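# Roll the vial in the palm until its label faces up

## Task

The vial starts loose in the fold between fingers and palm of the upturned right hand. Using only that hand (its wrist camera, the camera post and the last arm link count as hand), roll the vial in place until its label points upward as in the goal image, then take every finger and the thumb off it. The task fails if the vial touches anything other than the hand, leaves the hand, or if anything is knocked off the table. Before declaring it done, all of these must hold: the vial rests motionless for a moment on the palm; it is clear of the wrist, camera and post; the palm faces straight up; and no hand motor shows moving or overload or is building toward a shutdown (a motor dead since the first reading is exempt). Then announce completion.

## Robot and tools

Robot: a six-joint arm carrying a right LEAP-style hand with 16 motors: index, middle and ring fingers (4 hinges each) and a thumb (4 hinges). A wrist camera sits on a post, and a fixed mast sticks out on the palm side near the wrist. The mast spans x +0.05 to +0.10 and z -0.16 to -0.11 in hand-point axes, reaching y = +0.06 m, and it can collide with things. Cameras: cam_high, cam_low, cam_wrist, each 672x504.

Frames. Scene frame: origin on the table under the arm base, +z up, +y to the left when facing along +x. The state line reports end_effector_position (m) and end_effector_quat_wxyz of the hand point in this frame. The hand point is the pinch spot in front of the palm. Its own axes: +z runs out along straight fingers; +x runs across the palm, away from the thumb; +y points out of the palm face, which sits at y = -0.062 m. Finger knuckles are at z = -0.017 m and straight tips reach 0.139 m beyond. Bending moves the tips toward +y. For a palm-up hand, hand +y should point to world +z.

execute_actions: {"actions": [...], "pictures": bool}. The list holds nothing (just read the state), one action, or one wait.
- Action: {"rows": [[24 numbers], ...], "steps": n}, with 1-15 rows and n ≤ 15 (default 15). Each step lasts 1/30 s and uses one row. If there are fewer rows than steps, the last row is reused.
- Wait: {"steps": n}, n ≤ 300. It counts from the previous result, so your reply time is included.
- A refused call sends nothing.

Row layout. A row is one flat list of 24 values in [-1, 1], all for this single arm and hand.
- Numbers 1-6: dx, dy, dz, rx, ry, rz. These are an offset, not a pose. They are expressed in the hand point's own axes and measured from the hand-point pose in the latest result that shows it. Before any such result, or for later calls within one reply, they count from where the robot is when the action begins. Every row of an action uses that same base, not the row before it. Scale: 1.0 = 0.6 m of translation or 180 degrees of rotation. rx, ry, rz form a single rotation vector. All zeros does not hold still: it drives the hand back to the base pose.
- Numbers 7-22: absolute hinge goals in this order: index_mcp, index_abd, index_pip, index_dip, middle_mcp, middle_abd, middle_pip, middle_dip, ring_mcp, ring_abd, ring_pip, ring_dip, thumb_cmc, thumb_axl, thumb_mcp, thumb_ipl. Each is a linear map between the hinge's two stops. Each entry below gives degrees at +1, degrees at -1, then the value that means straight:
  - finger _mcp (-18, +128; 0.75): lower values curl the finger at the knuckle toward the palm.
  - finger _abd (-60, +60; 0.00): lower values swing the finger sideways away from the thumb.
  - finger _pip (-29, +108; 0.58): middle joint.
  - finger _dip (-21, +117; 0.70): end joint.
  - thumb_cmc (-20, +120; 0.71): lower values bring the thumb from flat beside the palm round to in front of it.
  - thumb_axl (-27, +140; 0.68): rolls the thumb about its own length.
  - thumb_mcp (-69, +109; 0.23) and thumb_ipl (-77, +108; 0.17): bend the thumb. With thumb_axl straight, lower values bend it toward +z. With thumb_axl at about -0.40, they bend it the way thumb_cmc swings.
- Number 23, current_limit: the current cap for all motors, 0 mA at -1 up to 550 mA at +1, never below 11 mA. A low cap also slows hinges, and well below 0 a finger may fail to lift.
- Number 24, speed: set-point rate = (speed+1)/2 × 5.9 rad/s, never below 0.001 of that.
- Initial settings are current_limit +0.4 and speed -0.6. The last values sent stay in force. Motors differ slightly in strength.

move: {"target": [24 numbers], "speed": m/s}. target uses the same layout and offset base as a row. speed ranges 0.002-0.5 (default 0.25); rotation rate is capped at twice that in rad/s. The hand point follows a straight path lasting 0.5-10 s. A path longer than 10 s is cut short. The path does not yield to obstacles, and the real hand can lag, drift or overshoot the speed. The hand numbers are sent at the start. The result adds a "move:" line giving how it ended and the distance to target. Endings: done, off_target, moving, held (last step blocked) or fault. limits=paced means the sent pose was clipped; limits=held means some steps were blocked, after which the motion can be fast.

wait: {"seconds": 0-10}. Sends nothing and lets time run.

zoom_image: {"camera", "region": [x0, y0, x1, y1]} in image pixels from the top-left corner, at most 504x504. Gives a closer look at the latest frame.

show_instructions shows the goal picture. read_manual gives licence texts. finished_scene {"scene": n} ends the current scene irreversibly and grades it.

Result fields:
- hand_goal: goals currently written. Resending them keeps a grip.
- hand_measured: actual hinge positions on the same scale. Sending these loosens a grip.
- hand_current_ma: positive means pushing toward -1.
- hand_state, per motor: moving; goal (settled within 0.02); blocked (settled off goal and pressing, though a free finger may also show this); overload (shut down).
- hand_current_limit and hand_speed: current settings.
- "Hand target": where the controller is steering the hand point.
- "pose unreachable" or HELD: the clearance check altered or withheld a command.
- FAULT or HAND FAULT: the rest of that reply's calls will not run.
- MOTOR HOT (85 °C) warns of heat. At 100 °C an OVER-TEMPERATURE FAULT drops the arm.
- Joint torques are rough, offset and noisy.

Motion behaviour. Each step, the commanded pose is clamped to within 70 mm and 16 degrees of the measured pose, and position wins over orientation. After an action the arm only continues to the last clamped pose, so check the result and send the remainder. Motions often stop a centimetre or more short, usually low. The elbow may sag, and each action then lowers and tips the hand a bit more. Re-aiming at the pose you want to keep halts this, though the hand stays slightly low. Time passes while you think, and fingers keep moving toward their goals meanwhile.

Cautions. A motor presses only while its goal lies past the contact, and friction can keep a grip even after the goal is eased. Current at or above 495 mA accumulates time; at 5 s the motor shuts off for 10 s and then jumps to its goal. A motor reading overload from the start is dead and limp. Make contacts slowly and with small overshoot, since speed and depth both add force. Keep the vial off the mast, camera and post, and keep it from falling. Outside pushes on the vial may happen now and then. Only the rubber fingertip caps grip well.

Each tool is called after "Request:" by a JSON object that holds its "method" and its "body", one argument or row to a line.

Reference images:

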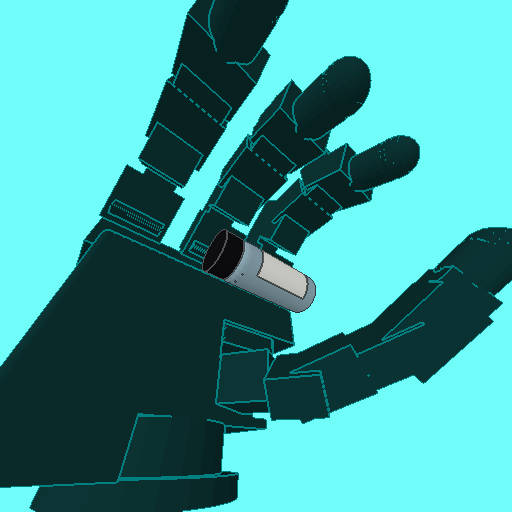

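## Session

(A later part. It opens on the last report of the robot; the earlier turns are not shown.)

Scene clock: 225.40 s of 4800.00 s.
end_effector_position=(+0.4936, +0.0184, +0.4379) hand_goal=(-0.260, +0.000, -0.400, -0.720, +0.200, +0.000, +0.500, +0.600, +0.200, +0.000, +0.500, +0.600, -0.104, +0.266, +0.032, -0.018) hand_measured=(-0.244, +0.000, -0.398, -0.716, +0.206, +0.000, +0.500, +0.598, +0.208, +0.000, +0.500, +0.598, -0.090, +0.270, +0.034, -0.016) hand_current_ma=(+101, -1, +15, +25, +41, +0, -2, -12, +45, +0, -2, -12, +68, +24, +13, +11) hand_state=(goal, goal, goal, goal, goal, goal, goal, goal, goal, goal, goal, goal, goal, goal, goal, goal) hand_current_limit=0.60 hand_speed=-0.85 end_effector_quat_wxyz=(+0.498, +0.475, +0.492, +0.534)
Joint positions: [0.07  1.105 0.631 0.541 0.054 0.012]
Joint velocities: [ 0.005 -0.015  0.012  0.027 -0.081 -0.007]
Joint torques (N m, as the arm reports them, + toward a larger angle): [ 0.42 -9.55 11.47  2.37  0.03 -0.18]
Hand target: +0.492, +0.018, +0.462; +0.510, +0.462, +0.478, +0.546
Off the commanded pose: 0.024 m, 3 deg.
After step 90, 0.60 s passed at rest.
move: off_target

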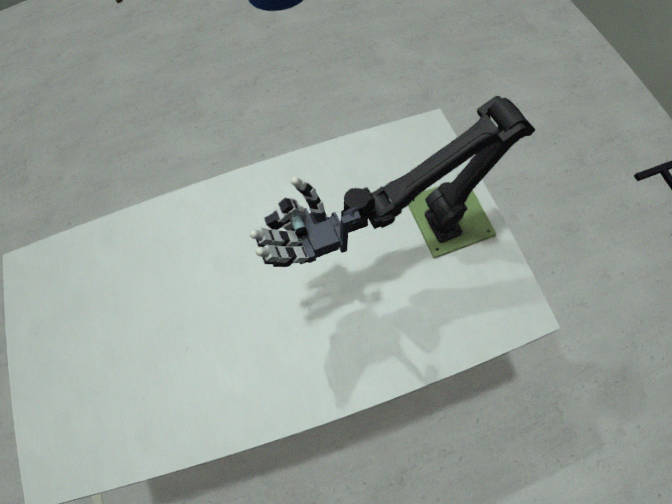

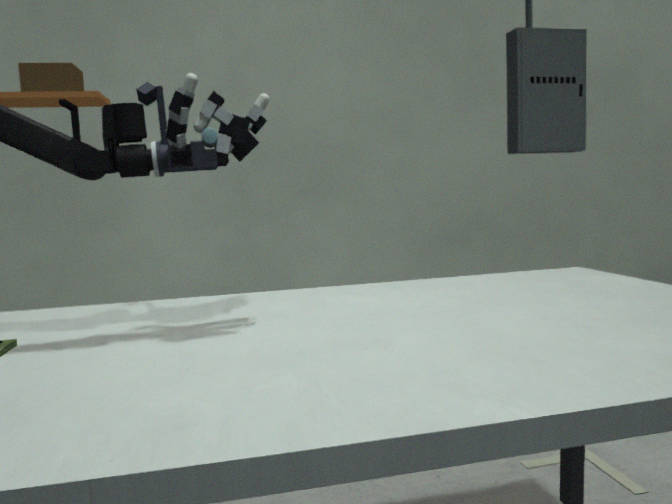

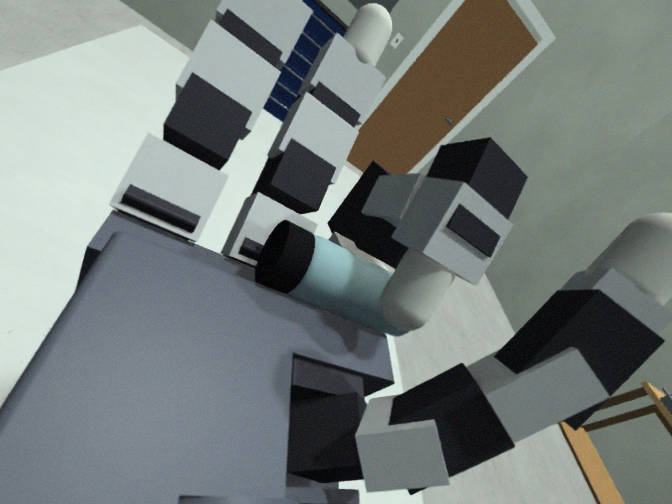

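Request:
{"method": "move", "body": {
  "target": [0,0.04,0.002,-0.016,0,0, 0.41,0,-0.4,-0.1, 0.2,0,0.5,0.6, 0.2,0,0.5,0.6, -0.104,0.266,0.032,-0.018, 0.7,-0.4]
}}

Request:
{"method": "zoom_image", "body": {
  "camera": "cam_high",
  "region": [265, 190, 325, 250]
}}

Request:
{"method": "move", "body": {
  "target": [0,0.04,0.002,-0.016,0,0, 0.41,0,-1,-0.1, 0.2,0,0.5,0.6, 0.2,0,0.5,0.6, -0.104,0.266,0.032,-0.018, 0.7,-0.5]
}}

Request:
{"method": "move", "body": {
  "target": [0,0.04,0.002,-0.016,0,0, 0.2,0,-1,-0.1, 0.2,0,0.5,0.6, 0.2,0,0.5,0.6, -0.104,0.266,0.032,-0.018, 0.7,-0.85]
}}

Request:
{"method": "move", "body": {
  "target": [0,0.04,0.002,-0.016,0,0, -0.18,0,-0.52,-0.6, 0.2,0,0.5,0.6, 0.2,0,0.5,0.6, -0.104,0.266,0.032,-0.018, 0.7,-0.85]
}}

Scene clock: 238.03 s of 4800.00 s.
end_effector_position=(+0.4936, +0.0184, +0.4379) hand_goal=(+0.410, +0.000, -0.400, -0.100, +0.200, +0.000, +0.500, +0.600, +0.200, +0.000, +0.500, +0.600, -0.104, +0.266, +0.032, -0.018) hand_measured=(+0.414, +0.000, -0.400, -0.104, +0.206, +0.000, +0.500, +0.598, +0.208, +0.000, +0.500, +0.598, -0.090, +0.270, +0.034, -0.016) hand_current_ma=(+30, -1, +4, -20, +41, +0, -2, -12, +45, +0, -2, -12, +68, +24, +13, +11) hand_state=(goal, goal, goal, goal, goal, goal, goal, goal, goal, goal, goal, goal, goal, goal, goal, goal) hand_current_limit=0.70 hand_speed=-0.40 end_effector_quat_wxyz=(+0.498, +0.475, +0.492, +0.534)
Joint positions: [0.07  1.105 0.631 0.541 0.054 0.012]
Joint velocities: [-0.005 -0.005 -0.012 -0.007 -0.037  0.066]
Joint torques (N m, as the arm reports them, + toward a larger angle): [  0.03 -10.12  11.39   2.27   0.02  -0.15]
Hand target: +0.492, +0.018, +0.462; +0.510, +0.462, +0.478, +0.546
Off the commanded pose: 0.024 m, 3 deg.
After step 90, 8.87 s passed at rest.
move: off_target

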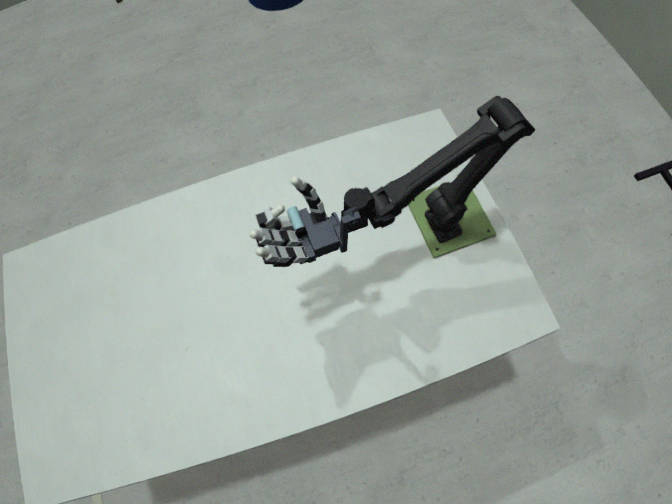

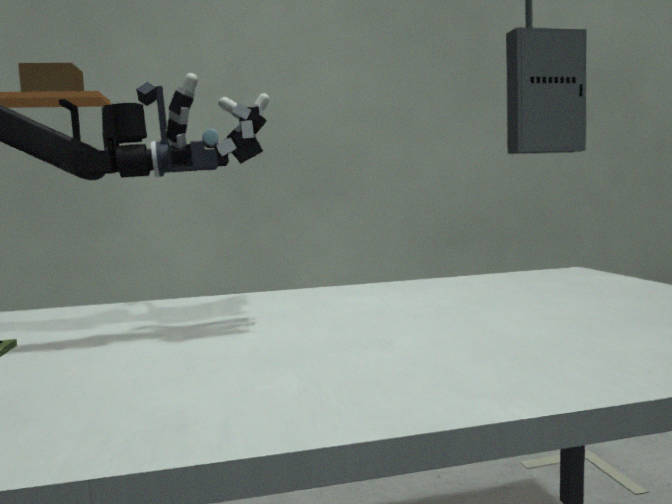

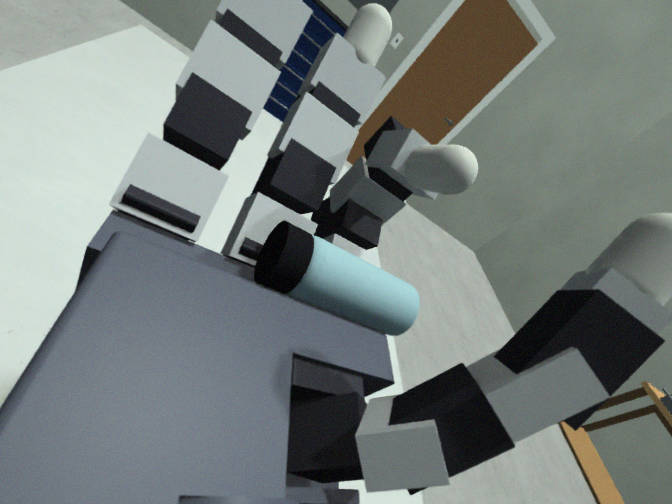

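Region (265, 190, 325, 250) of cam_high's 672x504 image, scaled by 8.400, with more detail than that image has.

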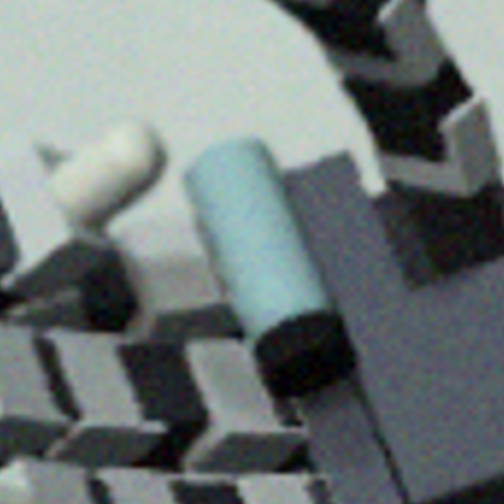

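Scene clock: 238.77 s of 4800.00 s.
end_effector_position=(+0.4936, +0.0184, +0.4379) hand_goal=(+0.410, +0.000, -1.000, -0.100, +0.200, +0.000, +0.500, +0.600, +0.200, +0.000, +0.500, +0.600, -0.104, +0.266, +0.032, -0.018) hand_measured=(+0.416, +0.000, -0.986, -0.100, +0.206, +0.000, +0.500, +0.598, +0.208, +0.000, +0.500, +0.598, -0.090, +0.270, +0.034, -0.016) hand_current_ma=(+43, -1, +77, +2, +41, +0, -2, -12, +45, +0, -2, -12, +68, +24, +13, +11) hand_state=(goal, goal, goal, goal, goal, goal, goal, goal, goal, goal, goal, goal, goal, goal, goal, goal) hand_current_limit=0.70 hand_speed=-0.50 end_effector_quat_wxyz=(+0.498, +0.475, +0.492, +0.534)
Joint positions: [0.07  1.105 0.631 0.541 0.054 0.012]
Joint velocities: [-0.024 -0.005  0.022  0.002  0.037  0.007]
Joint torques (N m, as the arm reports them, + toward a larger angle): [  0.55 -10.05  11.44   2.4    0.01  -0.19]
Hand target: +0.492, +0.018, +0.462; +0.510, +0.462, +0.478, +0.546
Off the commanded pose: 0.024 m, 3 deg.
move: off_target

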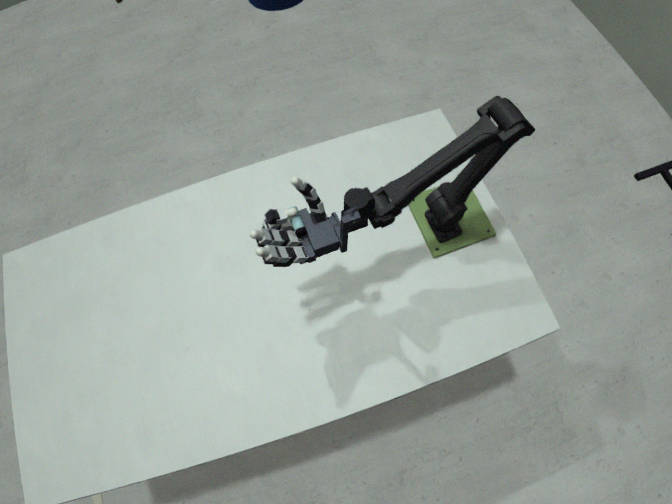

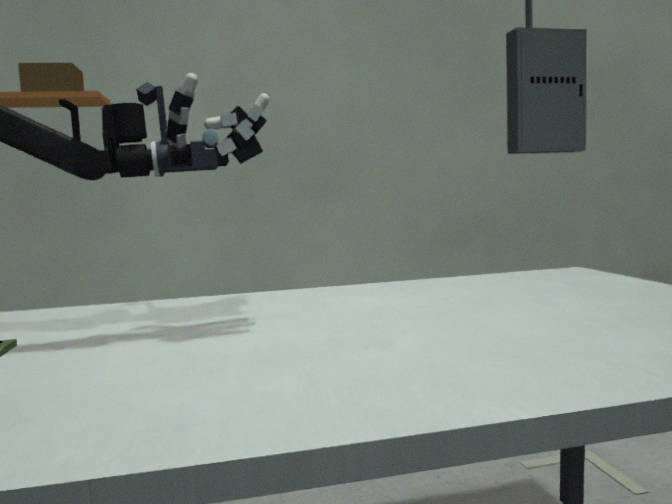

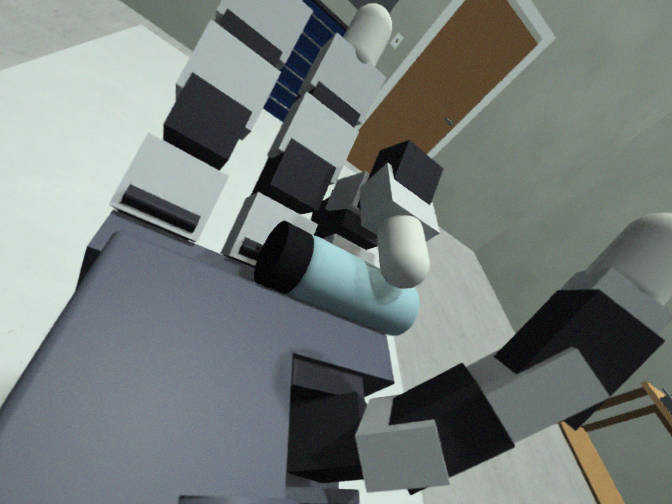

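Scene clock: 239.73 s of 4800.00 s.
end_effector_position=(+0.4936, +0.0184, +0.4379) hand_goal=(+0.200, +0.000, -1.000, -0.100, +0.200, +0.000, +0.500, +0.600, +0.200, +0.000, +0.500, +0.600, -0.104, +0.266, +0.032, -0.018) hand_measured=(+0.290, +0.000, -0.938, -0.072, +0.206, +0.000, +0.500, +0.598, +0.208, +0.000, +0.500, +0.598, -0.090, +0.270, +0.034, -0.016) hand_current_ma=(+464, -1, +325, +141, +41, +0, -2, -12, +45, +0, -2, -12, +68, +24, +13, +11) hand_state=(blocked, goal, blocked, blocked, goal, goal, goal, goal, goal, goal, goal, goal, goal, goal, goal, goal) hand_current_limit=0.70 hand_speed=-0.85 end_effector_quat_wxyz=(+0.498, +0.475, +0.492, +0.534)
Joint positions: [0.07  1.105 0.631 0.541 0.054 0.012]
Joint velocities: [-0.005  0.005 -0.007  0.017  0.022 -0.022]
Joint torques (N m, as the arm reports them, + toward a larger angle): [ 0.23 -9.79 11.43  2.15  0.04 -0.17]
Hand target: +0.492, +0.018, +0.462; +0.510, +0.462, +0.478, +0.546
Off the commanded pose: 0.024 m, 3 deg.
move: off_target

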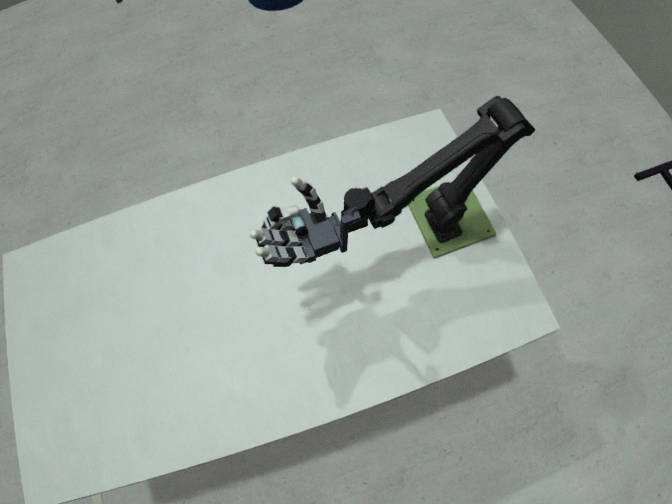

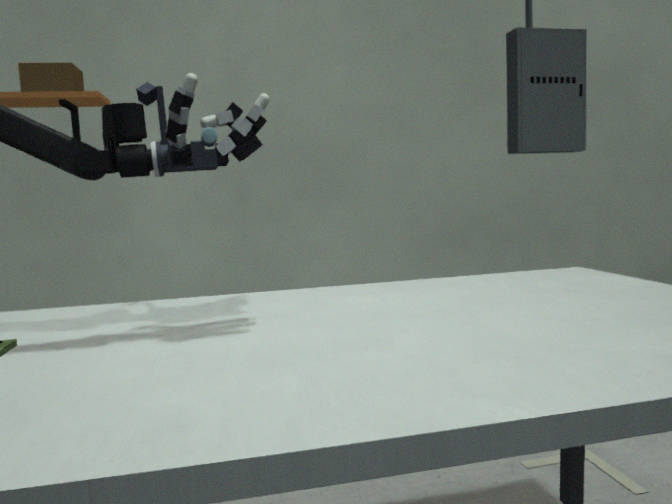

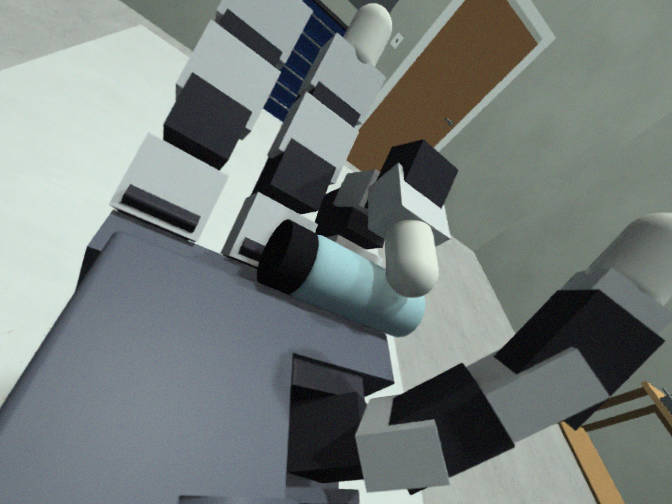

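Scene clock: 241.40 s of 4800.00 s.
end_effector_position=(+0.4936, +0.0184, +0.4379) hand_goal=(-0.180, +0.000, -0.520, -0.600, +0.200, +0.000, +0.500, +0.600, +0.200, +0.000, +0.500, +0.600, -0.104, +0.266, +0.032, -0.018) hand_measured=(-0.172, +0.000, -0.520, -0.598, +0.206, +0.000, +0.500, +0.598, +0.208, +0.000, +0.500, +0.598, -0.092, +0.270, +0.034, -0.016) hand_current_ma=(+52, -1, +2, +12, +42, +0, -1, -12, +45, +0, -1, -12, +67, +24, +13, +11) hand_state=(goal, goal, goal, goal, goal, goal, goal, goal, goal, goal, goal, goal, goal, goal, goal, goal) hand_current_limit=0.70 hand_speed=-0.85 end_effector_quat_wxyz=(+0.498, +0.475, +0.492, +0.534)
Joint positions: [0.07  1.105 0.631 0.541 0.054 0.012]
Joint velocities: [ 0.015 -0.005 -0.007  0.002  0.007 -0.022]
Joint torques (N m, as the arm reports them, + toward a larger angle): [ 0.49 -9.61 11.29  2.35  0.02 -0.18]
Hand target: +0.492, +0.018, +0.462; +0.510, +0.462, +0.478, +0.546
Off the commanded pose: 0.024 m, 3 deg.
move: off_target

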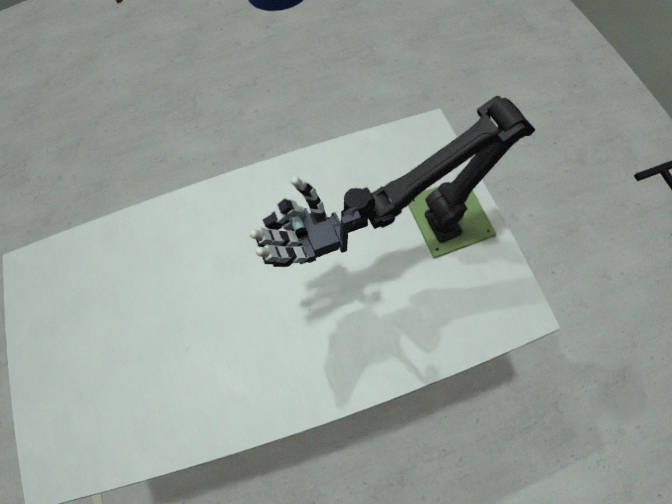

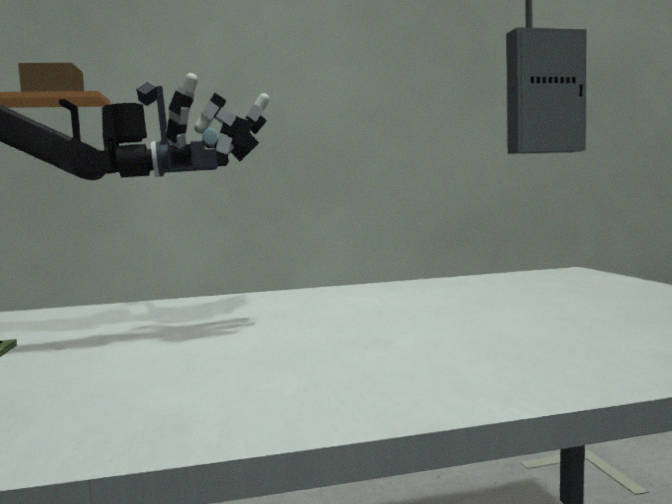

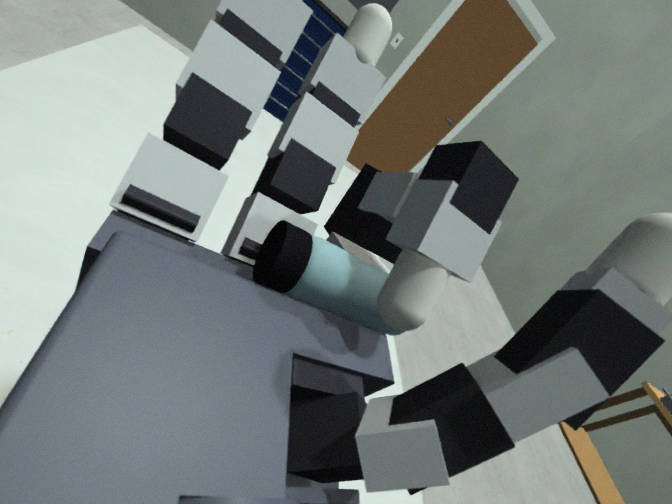

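Request:
{"method": "execute_actions", "body": {
  "actions": []
}}

Scene clock: 254.17 s of 4800.00 s.
end_effector_position=(+0.4936, +0.0184, +0.4379) hand_goal=(-0.180, +0.000, -0.520, -0.600, +0.200, +0.000, +0.500, +0.600, +0.200, +0.000, +0.500, +0.600, -0.104, +0.266, +0.032, -0.018) hand_measured=(-0.172, +0.000, -0.520, -0.598, +0.206, +0.000, +0.500, +0.598, +0.208, +0.000, +0.500, +0.598, -0.092, +0.270, +0.034, -0.016) hand_current_ma=(+52, -1, +2, +12, +42, +0, -1, -12, +45, +0, -1, -12, +67, +24, +13, +11) hand_state=(goal, goal, goal, goal, goal, goal, goal, goal, goal, goal, goal, goal, goal, goal, goal, goal) hand_current_limit=0.70 hand_speed=-0.85 end_effector_quat_wxyz=(+0.498, +0.475, +0.492, +0.534)
Joint positions: [0.07  1.105 0.631 0.541 0.054 0.012]
Joint velocities: [ 0.005  0.005 -0.017  0.022 -0.037 -0.007]
Joint torques (N m, as the arm reports them, + toward a larger angle): [  0.27 -10.46  11.48   2.3    0.03  -0.16]
Hand target: +0.492, +0.018, +0.462; +0.510, +0.462, +0.478, +0.546
Off the commanded pose: 0.024 m, 3 deg.
Steps of this call (steps 1 to 90: nothing new was sent; then 9.77 s passed at rest). Readings (end_effector_position | what the end effector reports):
1: (+0.4936, +0.0184, +0.4379) | hand_goal=(-0.180, +0.000, -0.520, -0.600, +0.200, +0.000, +0.500, +0.600, +0.200, +0.000, +0.500, +0.600, -0.104, +0.266, +0.032, -0.018) hand_measured=(-0.172, +0.000, -0.520, -0.598, +0.206, +0.000, +0.500, +0.598, +0.208, +0.000, +0.500, +0.598, -0.092, +0.270, +0.034, -0.016) hand_current_ma=(+52, -1, +2, +12, +42, +0, -1, -12, +45, +0, -1, -12, +67, +24, +13, +11) hand_state=(goal, goal, goal, goal, goal, goal, goal, goal, goal, goal, goal, goal, goal, goal, goal, goal) hand_current_limit=0.70 hand_speed=-0.85
2: (+0.4936, +0.0184, +0.4379) | hand_goal=(-0.180, +0.000, -0.520, -0.600, +0.200, +0.000, +0.500, +0.600, +0.200, +0.000, +0.500, +0.600, -0.104, +0.266, +0.032, -0.018) hand_measured=(-0.172, +0.000, -0.520, -0.598, +0.206, +0.000, +0.500, +0.598, +0.208, +0.000, +0.500, +0.598, -0.092, +0.270, +0.034, -0.016) hand_current_ma=(+52, -1, +2, +12, +42, +0, -1, -12, +45, +0, -1, -12, +67, +24, +13, +11) hand_state=(goal, goal, goal, goal, goal, goal, goal, goal, goal, goal, goal, goal, goal, goal, goal, goal) hand_current_limit=0.70 hand_speed=-0.85
4: (+0.4936, +0.0184, +0.4379) | hand_goal=(-0.180, +0.000, -0.520, -0.600, +0.200, +0.000, +0.500, +0.600, +0.200, +0.000, +0.500, +0.600, -0.104, +0.266, +0.032, -0.018) hand_measured=(-0.172, +0.000, -0.520, -0.598, +0.206, +0.000, +0.500, +0.598, +0.208, +0.000, +0.500, +0.598, -0.092, +0.270, +0.034, -0.016) hand_current_ma=(+52, -1, +2, +12, +42, +0, -1, -12, +45, +0, -1, -12, +67, +24, +13, +11) hand_state=(goal, goal, goal, goal, goal, goal, goal, goal, goal, goal, goal, goal, goal, goal, goal, goal) hand_current_limit=0.70 hand_speed=-0.85
8: (+0.4936, +0.0184, +0.4379) | hand_goal=(-0.180, +0.000, -0.520, -0.600, +0.200, +0.000, +0.500, +0.600, +0.200, +0.000, +0.500, +0.600, -0.104, +0.266, +0.032, -0.018) hand_measured=(-0.172, +0.000, -0.520, -0.598, +0.206, +0.000, +0.500, +0.598, +0.208, +0.000, +0.500, +0.598, -0.092, +0.270, +0.034, -0.016) hand_current_ma=(+52, -1, +2, +12, +42, +0, -1, -12, +45, +0, -1, -12, +67, +24, +13, +11) hand_state=(goal, goal, goal, goal, goal, goal, goal, goal, goal, goal, goal, goal, goal, goal, goal, goal) hand_current_limit=0.70 hand_speed=-0.85
90: the state above

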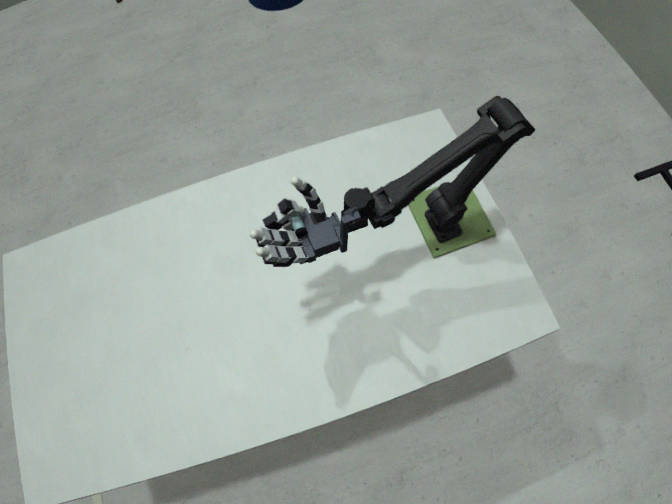

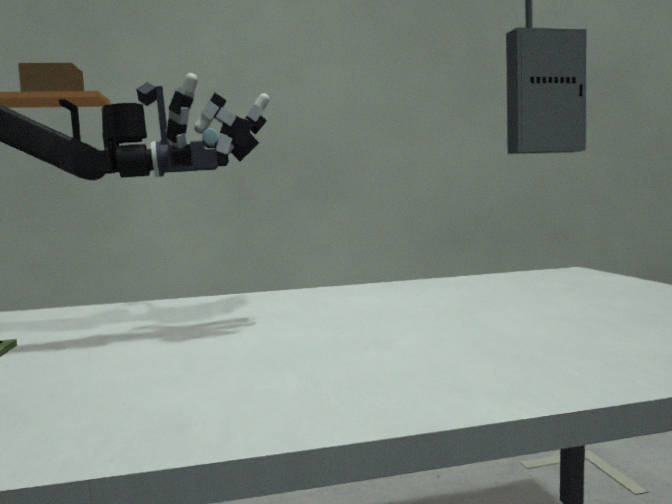

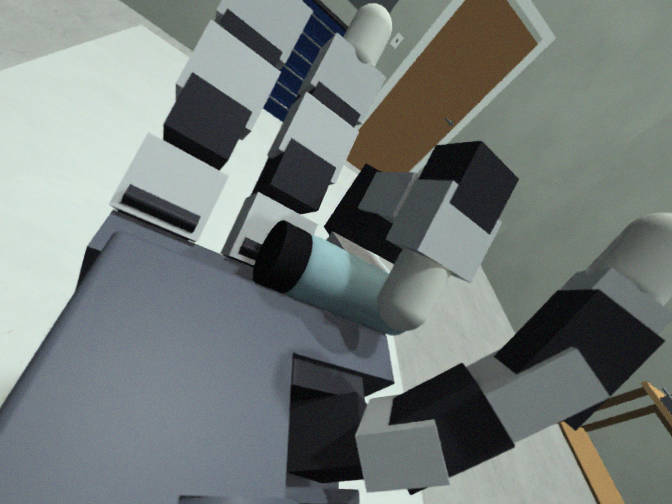

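Request:
{"method": "move", "body": {
  "target": [0,0.04,0.002,-0.016,0,0,0.41,0,-0.4,-0.1,0.2,0,0.5,0.6,0.2,0,0.5,0.6,-0.104,0.266,0.032,-0.018,0.7,-0.4]
}}

Request:
{"method": "move", "body": {
  "target": [0,0.04,0.002,-0.016,0,0,0.41,0,-1,-0.1,0.2,0,0.5,0.6,0.2,0,0.5,0.6,-0.104,0.266,0.032,-0.018,0.7,-0.5]
}}

Request:
{"method": "move", "body": {
  "target": [0,0.04,0.002,-0.016,0,0,0.2,0,-1,-0.1,0.2,0,0.5,0.6,0.2,0,0.5,0.6,-0.104,0.266,0.032,-0.018,0.7,-0.85]
}}

Request:
{"method": "move", "body": {
  "target": [0,0.04,0.002,-0.016,0,0,-0.18,0,-0.52,-0.6,0.2,0,0.5,0.6,0.2,0,0.5,0.6,-0.104,0.266,0.032,-0.018,0.7,-0.85]
}}

Request:
{"method": "zoom_image", "body": {
  "camera": "cam_high",
  "region": [265,190,325,250]
}}

Scene clock: 262.83 s of 4800.00 s.
end_effector_position=(+0.4936, +0.0184, +0.4379) hand_goal=(+0.410, +0.000, -0.400, -0.100, +0.200, +0.000, +0.500, +0.600, +0.200, +0.000, +0.500, +0.600, -0.104, +0.266, +0.032, -0.018) hand_measured=(+0.414, +0.000, -0.404, -0.104, +0.206, +0.000, +0.500, +0.598, +0.208, +0.000, +0.500, +0.598, -0.092, +0.270, +0.034, -0.016) hand_current_ma=(+30, -1, -17, -20, +42, +0, -1, -12, +45, +0, -1, -12, +67, +24, +13, +11) hand_state=(goal, goal, goal, goal, goal, goal, goal, goal, goal, goal, goal, goal, goal, goal, goal, goal) hand_current_limit=0.70 hand_speed=-0.40 end_effector_quat_wxyz=(+0.498, +0.475, +0.492, +0.534)
Joint positions: [0.07  1.105 0.631 0.541 0.054 0.012]
Joint velocities: [-0.015 -0.015 -0.002  0.002  0.007 -0.066]
Joint torques (N m, as the arm reports them, + toward a larger angle): [ 0.26 -9.72 11.51  2.37  0.03 -0.19]
Hand target: +0.492, +0.018, +0.462; +0.510, +0.462, +0.478, +0.546
Off the commanded pose: 0.024 m, 3 deg.
After step 90, 4.97 s passed at rest.
move: off_target

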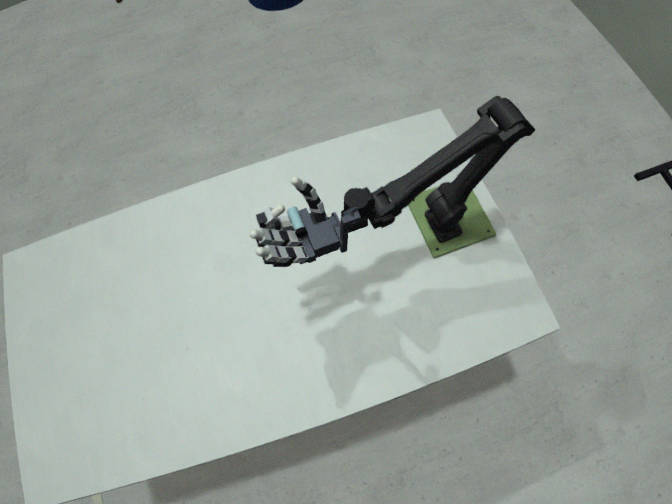

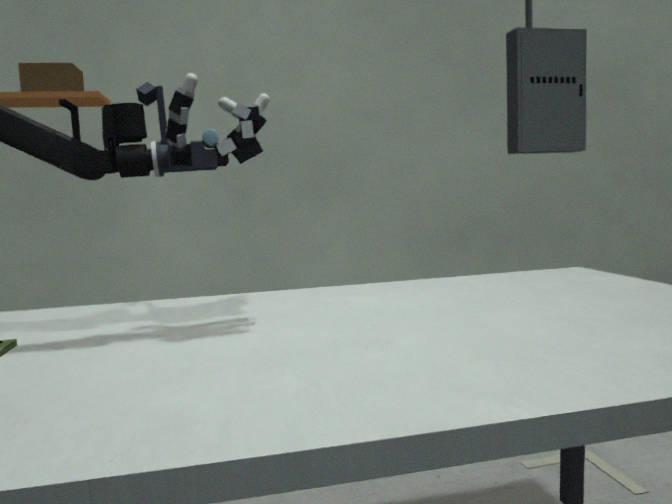

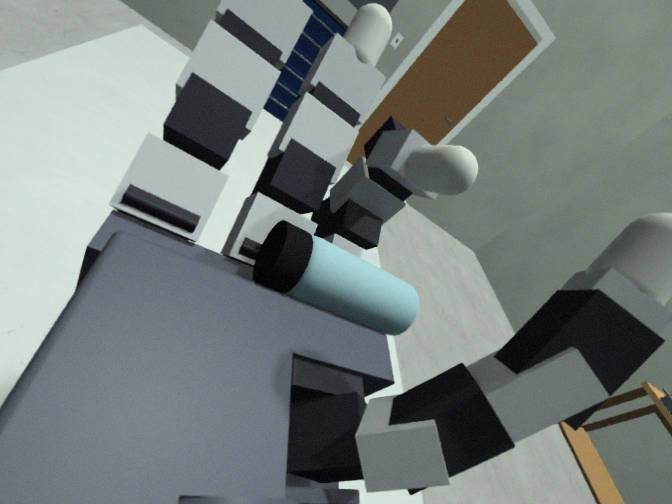

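Scene clock: 263.57 s of 4800.00 s.
end_effector_position=(+0.4936, +0.0184, +0.4379) hand_goal=(+0.410, +0.000, -1.000, -0.100, +0.200, +0.000, +0.500, +0.600, +0.200, +0.000, +0.500, +0.600, -0.104, +0.266, +0.032, -0.018) hand_measured=(+0.416, +0.000, -0.986, -0.100, +0.206, +0.000, +0.500, +0.598, +0.208, +0.000, +0.500, +0.598, -0.092, +0.270, +0.034, -0.016) hand_current_ma=(+42, -1, +77, +2, +41, +0, -1, -12, +45, +0, -1, -12, +67, +24, +13, +11) hand_state=(goal, goal, goal, goal, goal, goal, goal, goal, goal, goal, goal, goal, goal, goal, goal, goal) hand_current_limit=0.70 hand_speed=-0.50 end_effector_quat_wxyz=(+0.498, +0.475, +0.492, +0.534)
Joint positions: [0.07  1.105 0.631 0.541 0.054 0.012]
Joint velocities: [ 0.005  0.005 -0.002 -0.012 -0.066 -0.022]
Joint torques (N m, as the arm reports them, + toward a larger angle): [ 0.2  -9.52 11.52  2.3   0.01 -0.17]
Hand target: +0.492, +0.018, +0.462; +0.510, +0.462, +0.478, +0.546
Off the commanded pose: 0.024 m, 3 deg.
move: off_target

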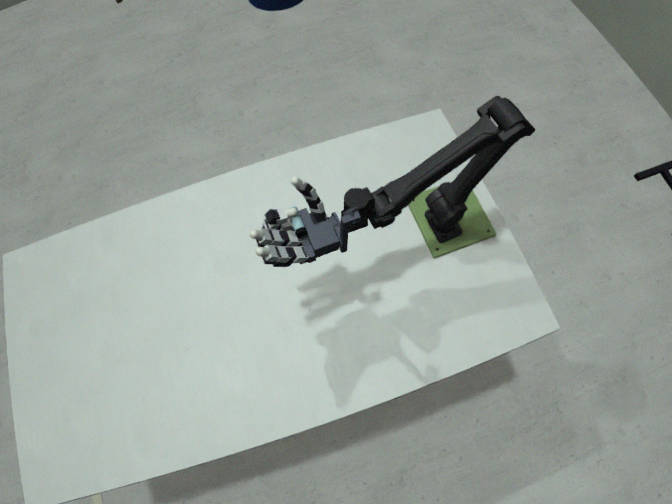

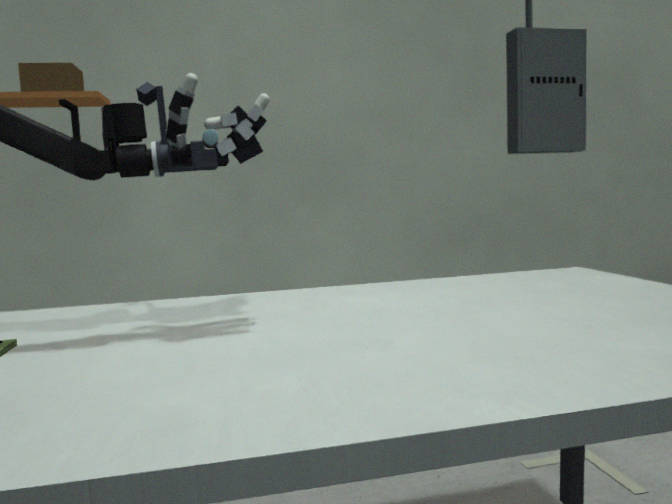

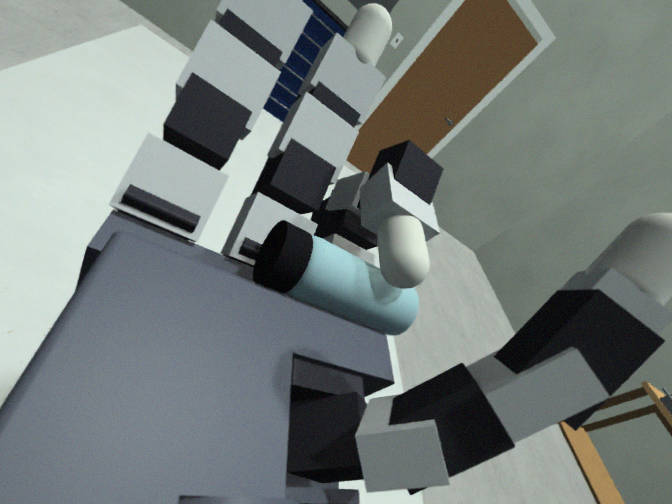

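Scene clock: 264.53 s of 4800.00 s.
end_effector_position=(+0.4936, +0.0184, +0.4379) hand_goal=(+0.200, +0.000, -1.000, -0.100, +0.200, +0.000, +0.500, +0.600, +0.200, +0.000, +0.500, +0.600, -0.104, +0.266, +0.032, -0.018) hand_measured=(+0.290, +0.000, -0.938, -0.072, +0.206, +0.000, +0.500, +0.598, +0.208, +0.000, +0.500, +0.598, -0.092, +0.270, +0.034, -0.016) hand_current_ma=(+464, -1, +325, +141, +42, +0, -1, -12, +45, +0, -1, -12, +67, +24, +13, +11) hand_state=(blocked, goal, blocked, blocked, goal, goal, goal, goal, goal, goal, goal, goal, goal, goal, goal, goal) hand_current_limit=0.70 hand_speed=-0.85 end_effector_quat_wxyz=(+0.498, +0.475, +0.492, +0.534)
Joint positions: [0.07  1.105 0.631 0.541 0.054 0.012]
Joint velocities: [-0.015 -0.005  0.002 -0.007 -0.066 -0.007]
Joint torques (N m, as the arm reports them, + toward a larger angle): [  0.7  -10.02  11.46   2.21   0.02  -0.16]
Hand target: +0.492, +0.018, +0.462; +0.510, +0.462, +0.478, +0.546
Off the commanded pose: 0.024 m, 3 deg.
move: off_target

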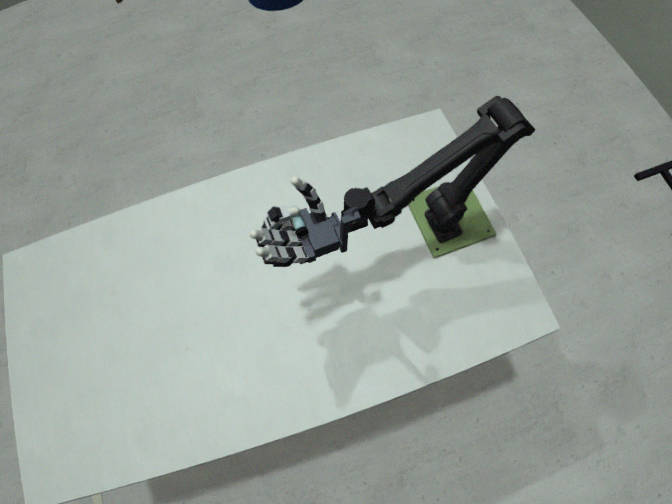

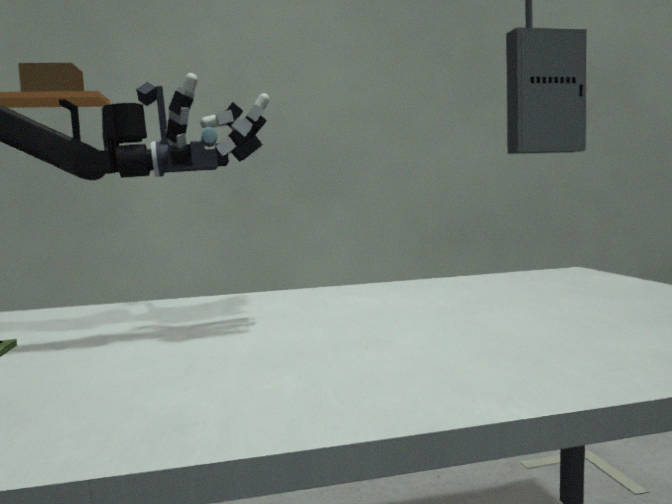

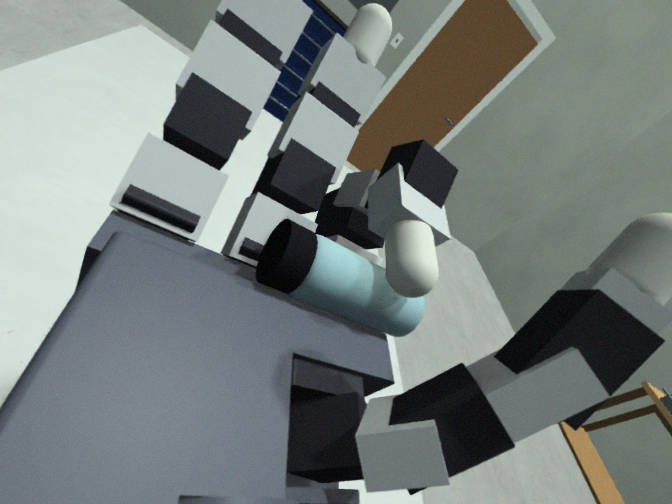

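Scene clock: 266.20 s of 4800.00 s.
end_effector_position=(+0.4936, +0.0184, +0.4379) hand_goal=(-0.180, +0.000, -0.520, -0.600, +0.200, +0.000, +0.500, +0.600, +0.200, +0.000, +0.500, +0.600, -0.104, +0.266, +0.032, -0.018) hand_measured=(-0.172, +0.000, -0.520, -0.598, +0.206, +0.000, +0.500, +0.598, +0.208, +0.000, +0.500, +0.598, -0.092, +0.270, +0.034, -0.016) hand_current_ma=(+47, -1, +2, +12, +42, +0, -1, -12, +45, +0, -1, -12, +67, +24, +13, +11) hand_state=(goal, goal, goal, goal, goal, goal, goal, goal, goal, goal, goal, goal, goal, goal, goal, goal) hand_current_limit=0.70 hand_speed=-0.85 end_effector_quat_wxyz=(+0.498, +0.475, +0.492, +0.534)
Joint positions: [0.07  1.105 0.631 0.541 0.054 0.012]
Joint velocities: [-0.005 -0.005  0.012  0.002 -0.022  0.037]
Joint torques (N m, as the arm reports them, + toward a larger angle): [-0.15 -9.81 11.22  2.31  0.   -0.18]
Hand target: +0.492, +0.018, +0.462; +0.510, +0.462, +0.478, +0.546
Off the commanded pose: 0.024 m, 3 deg.
move: off_target

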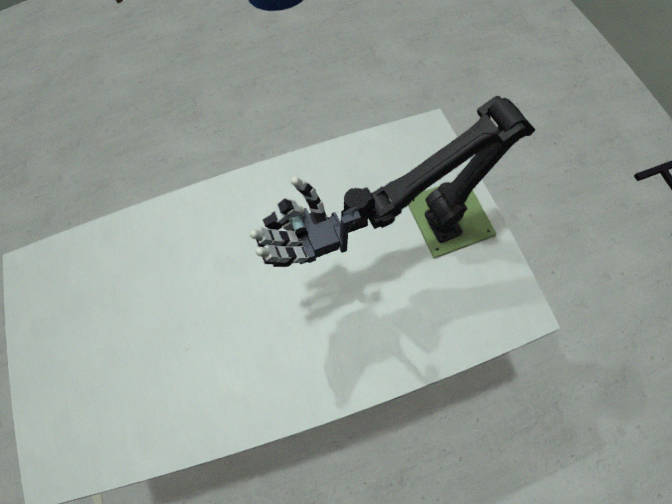

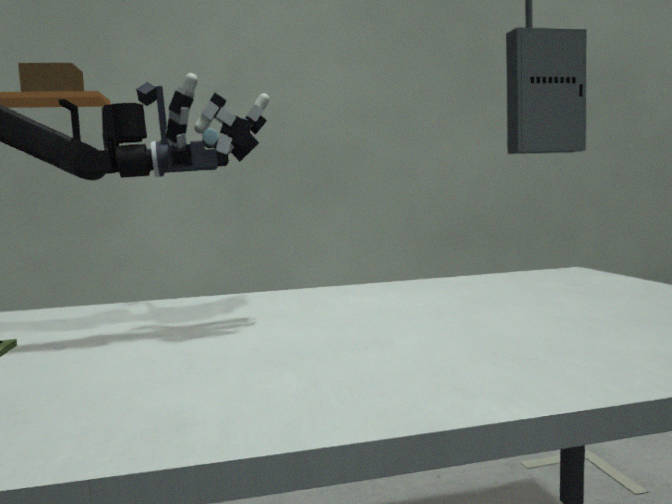

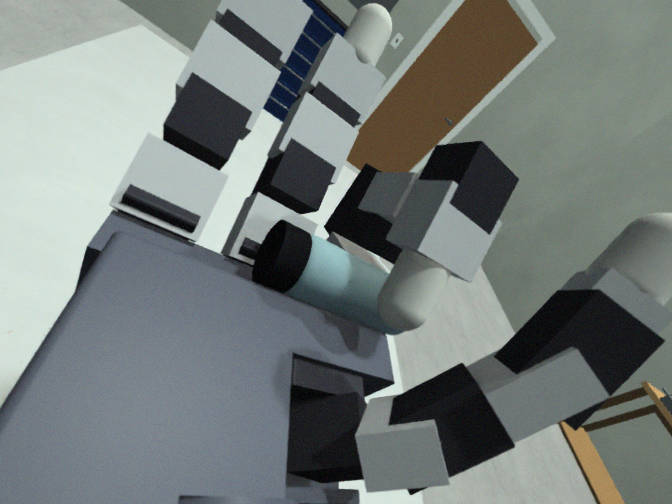

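Region (265, 190, 325, 250) of cam_high's 672x504 image, scaled by 8.400, with more detail than that image has.

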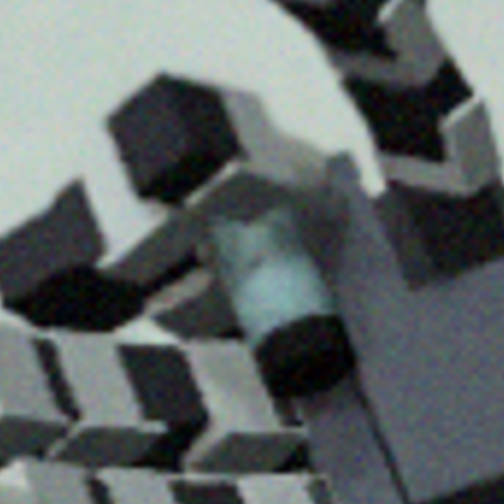

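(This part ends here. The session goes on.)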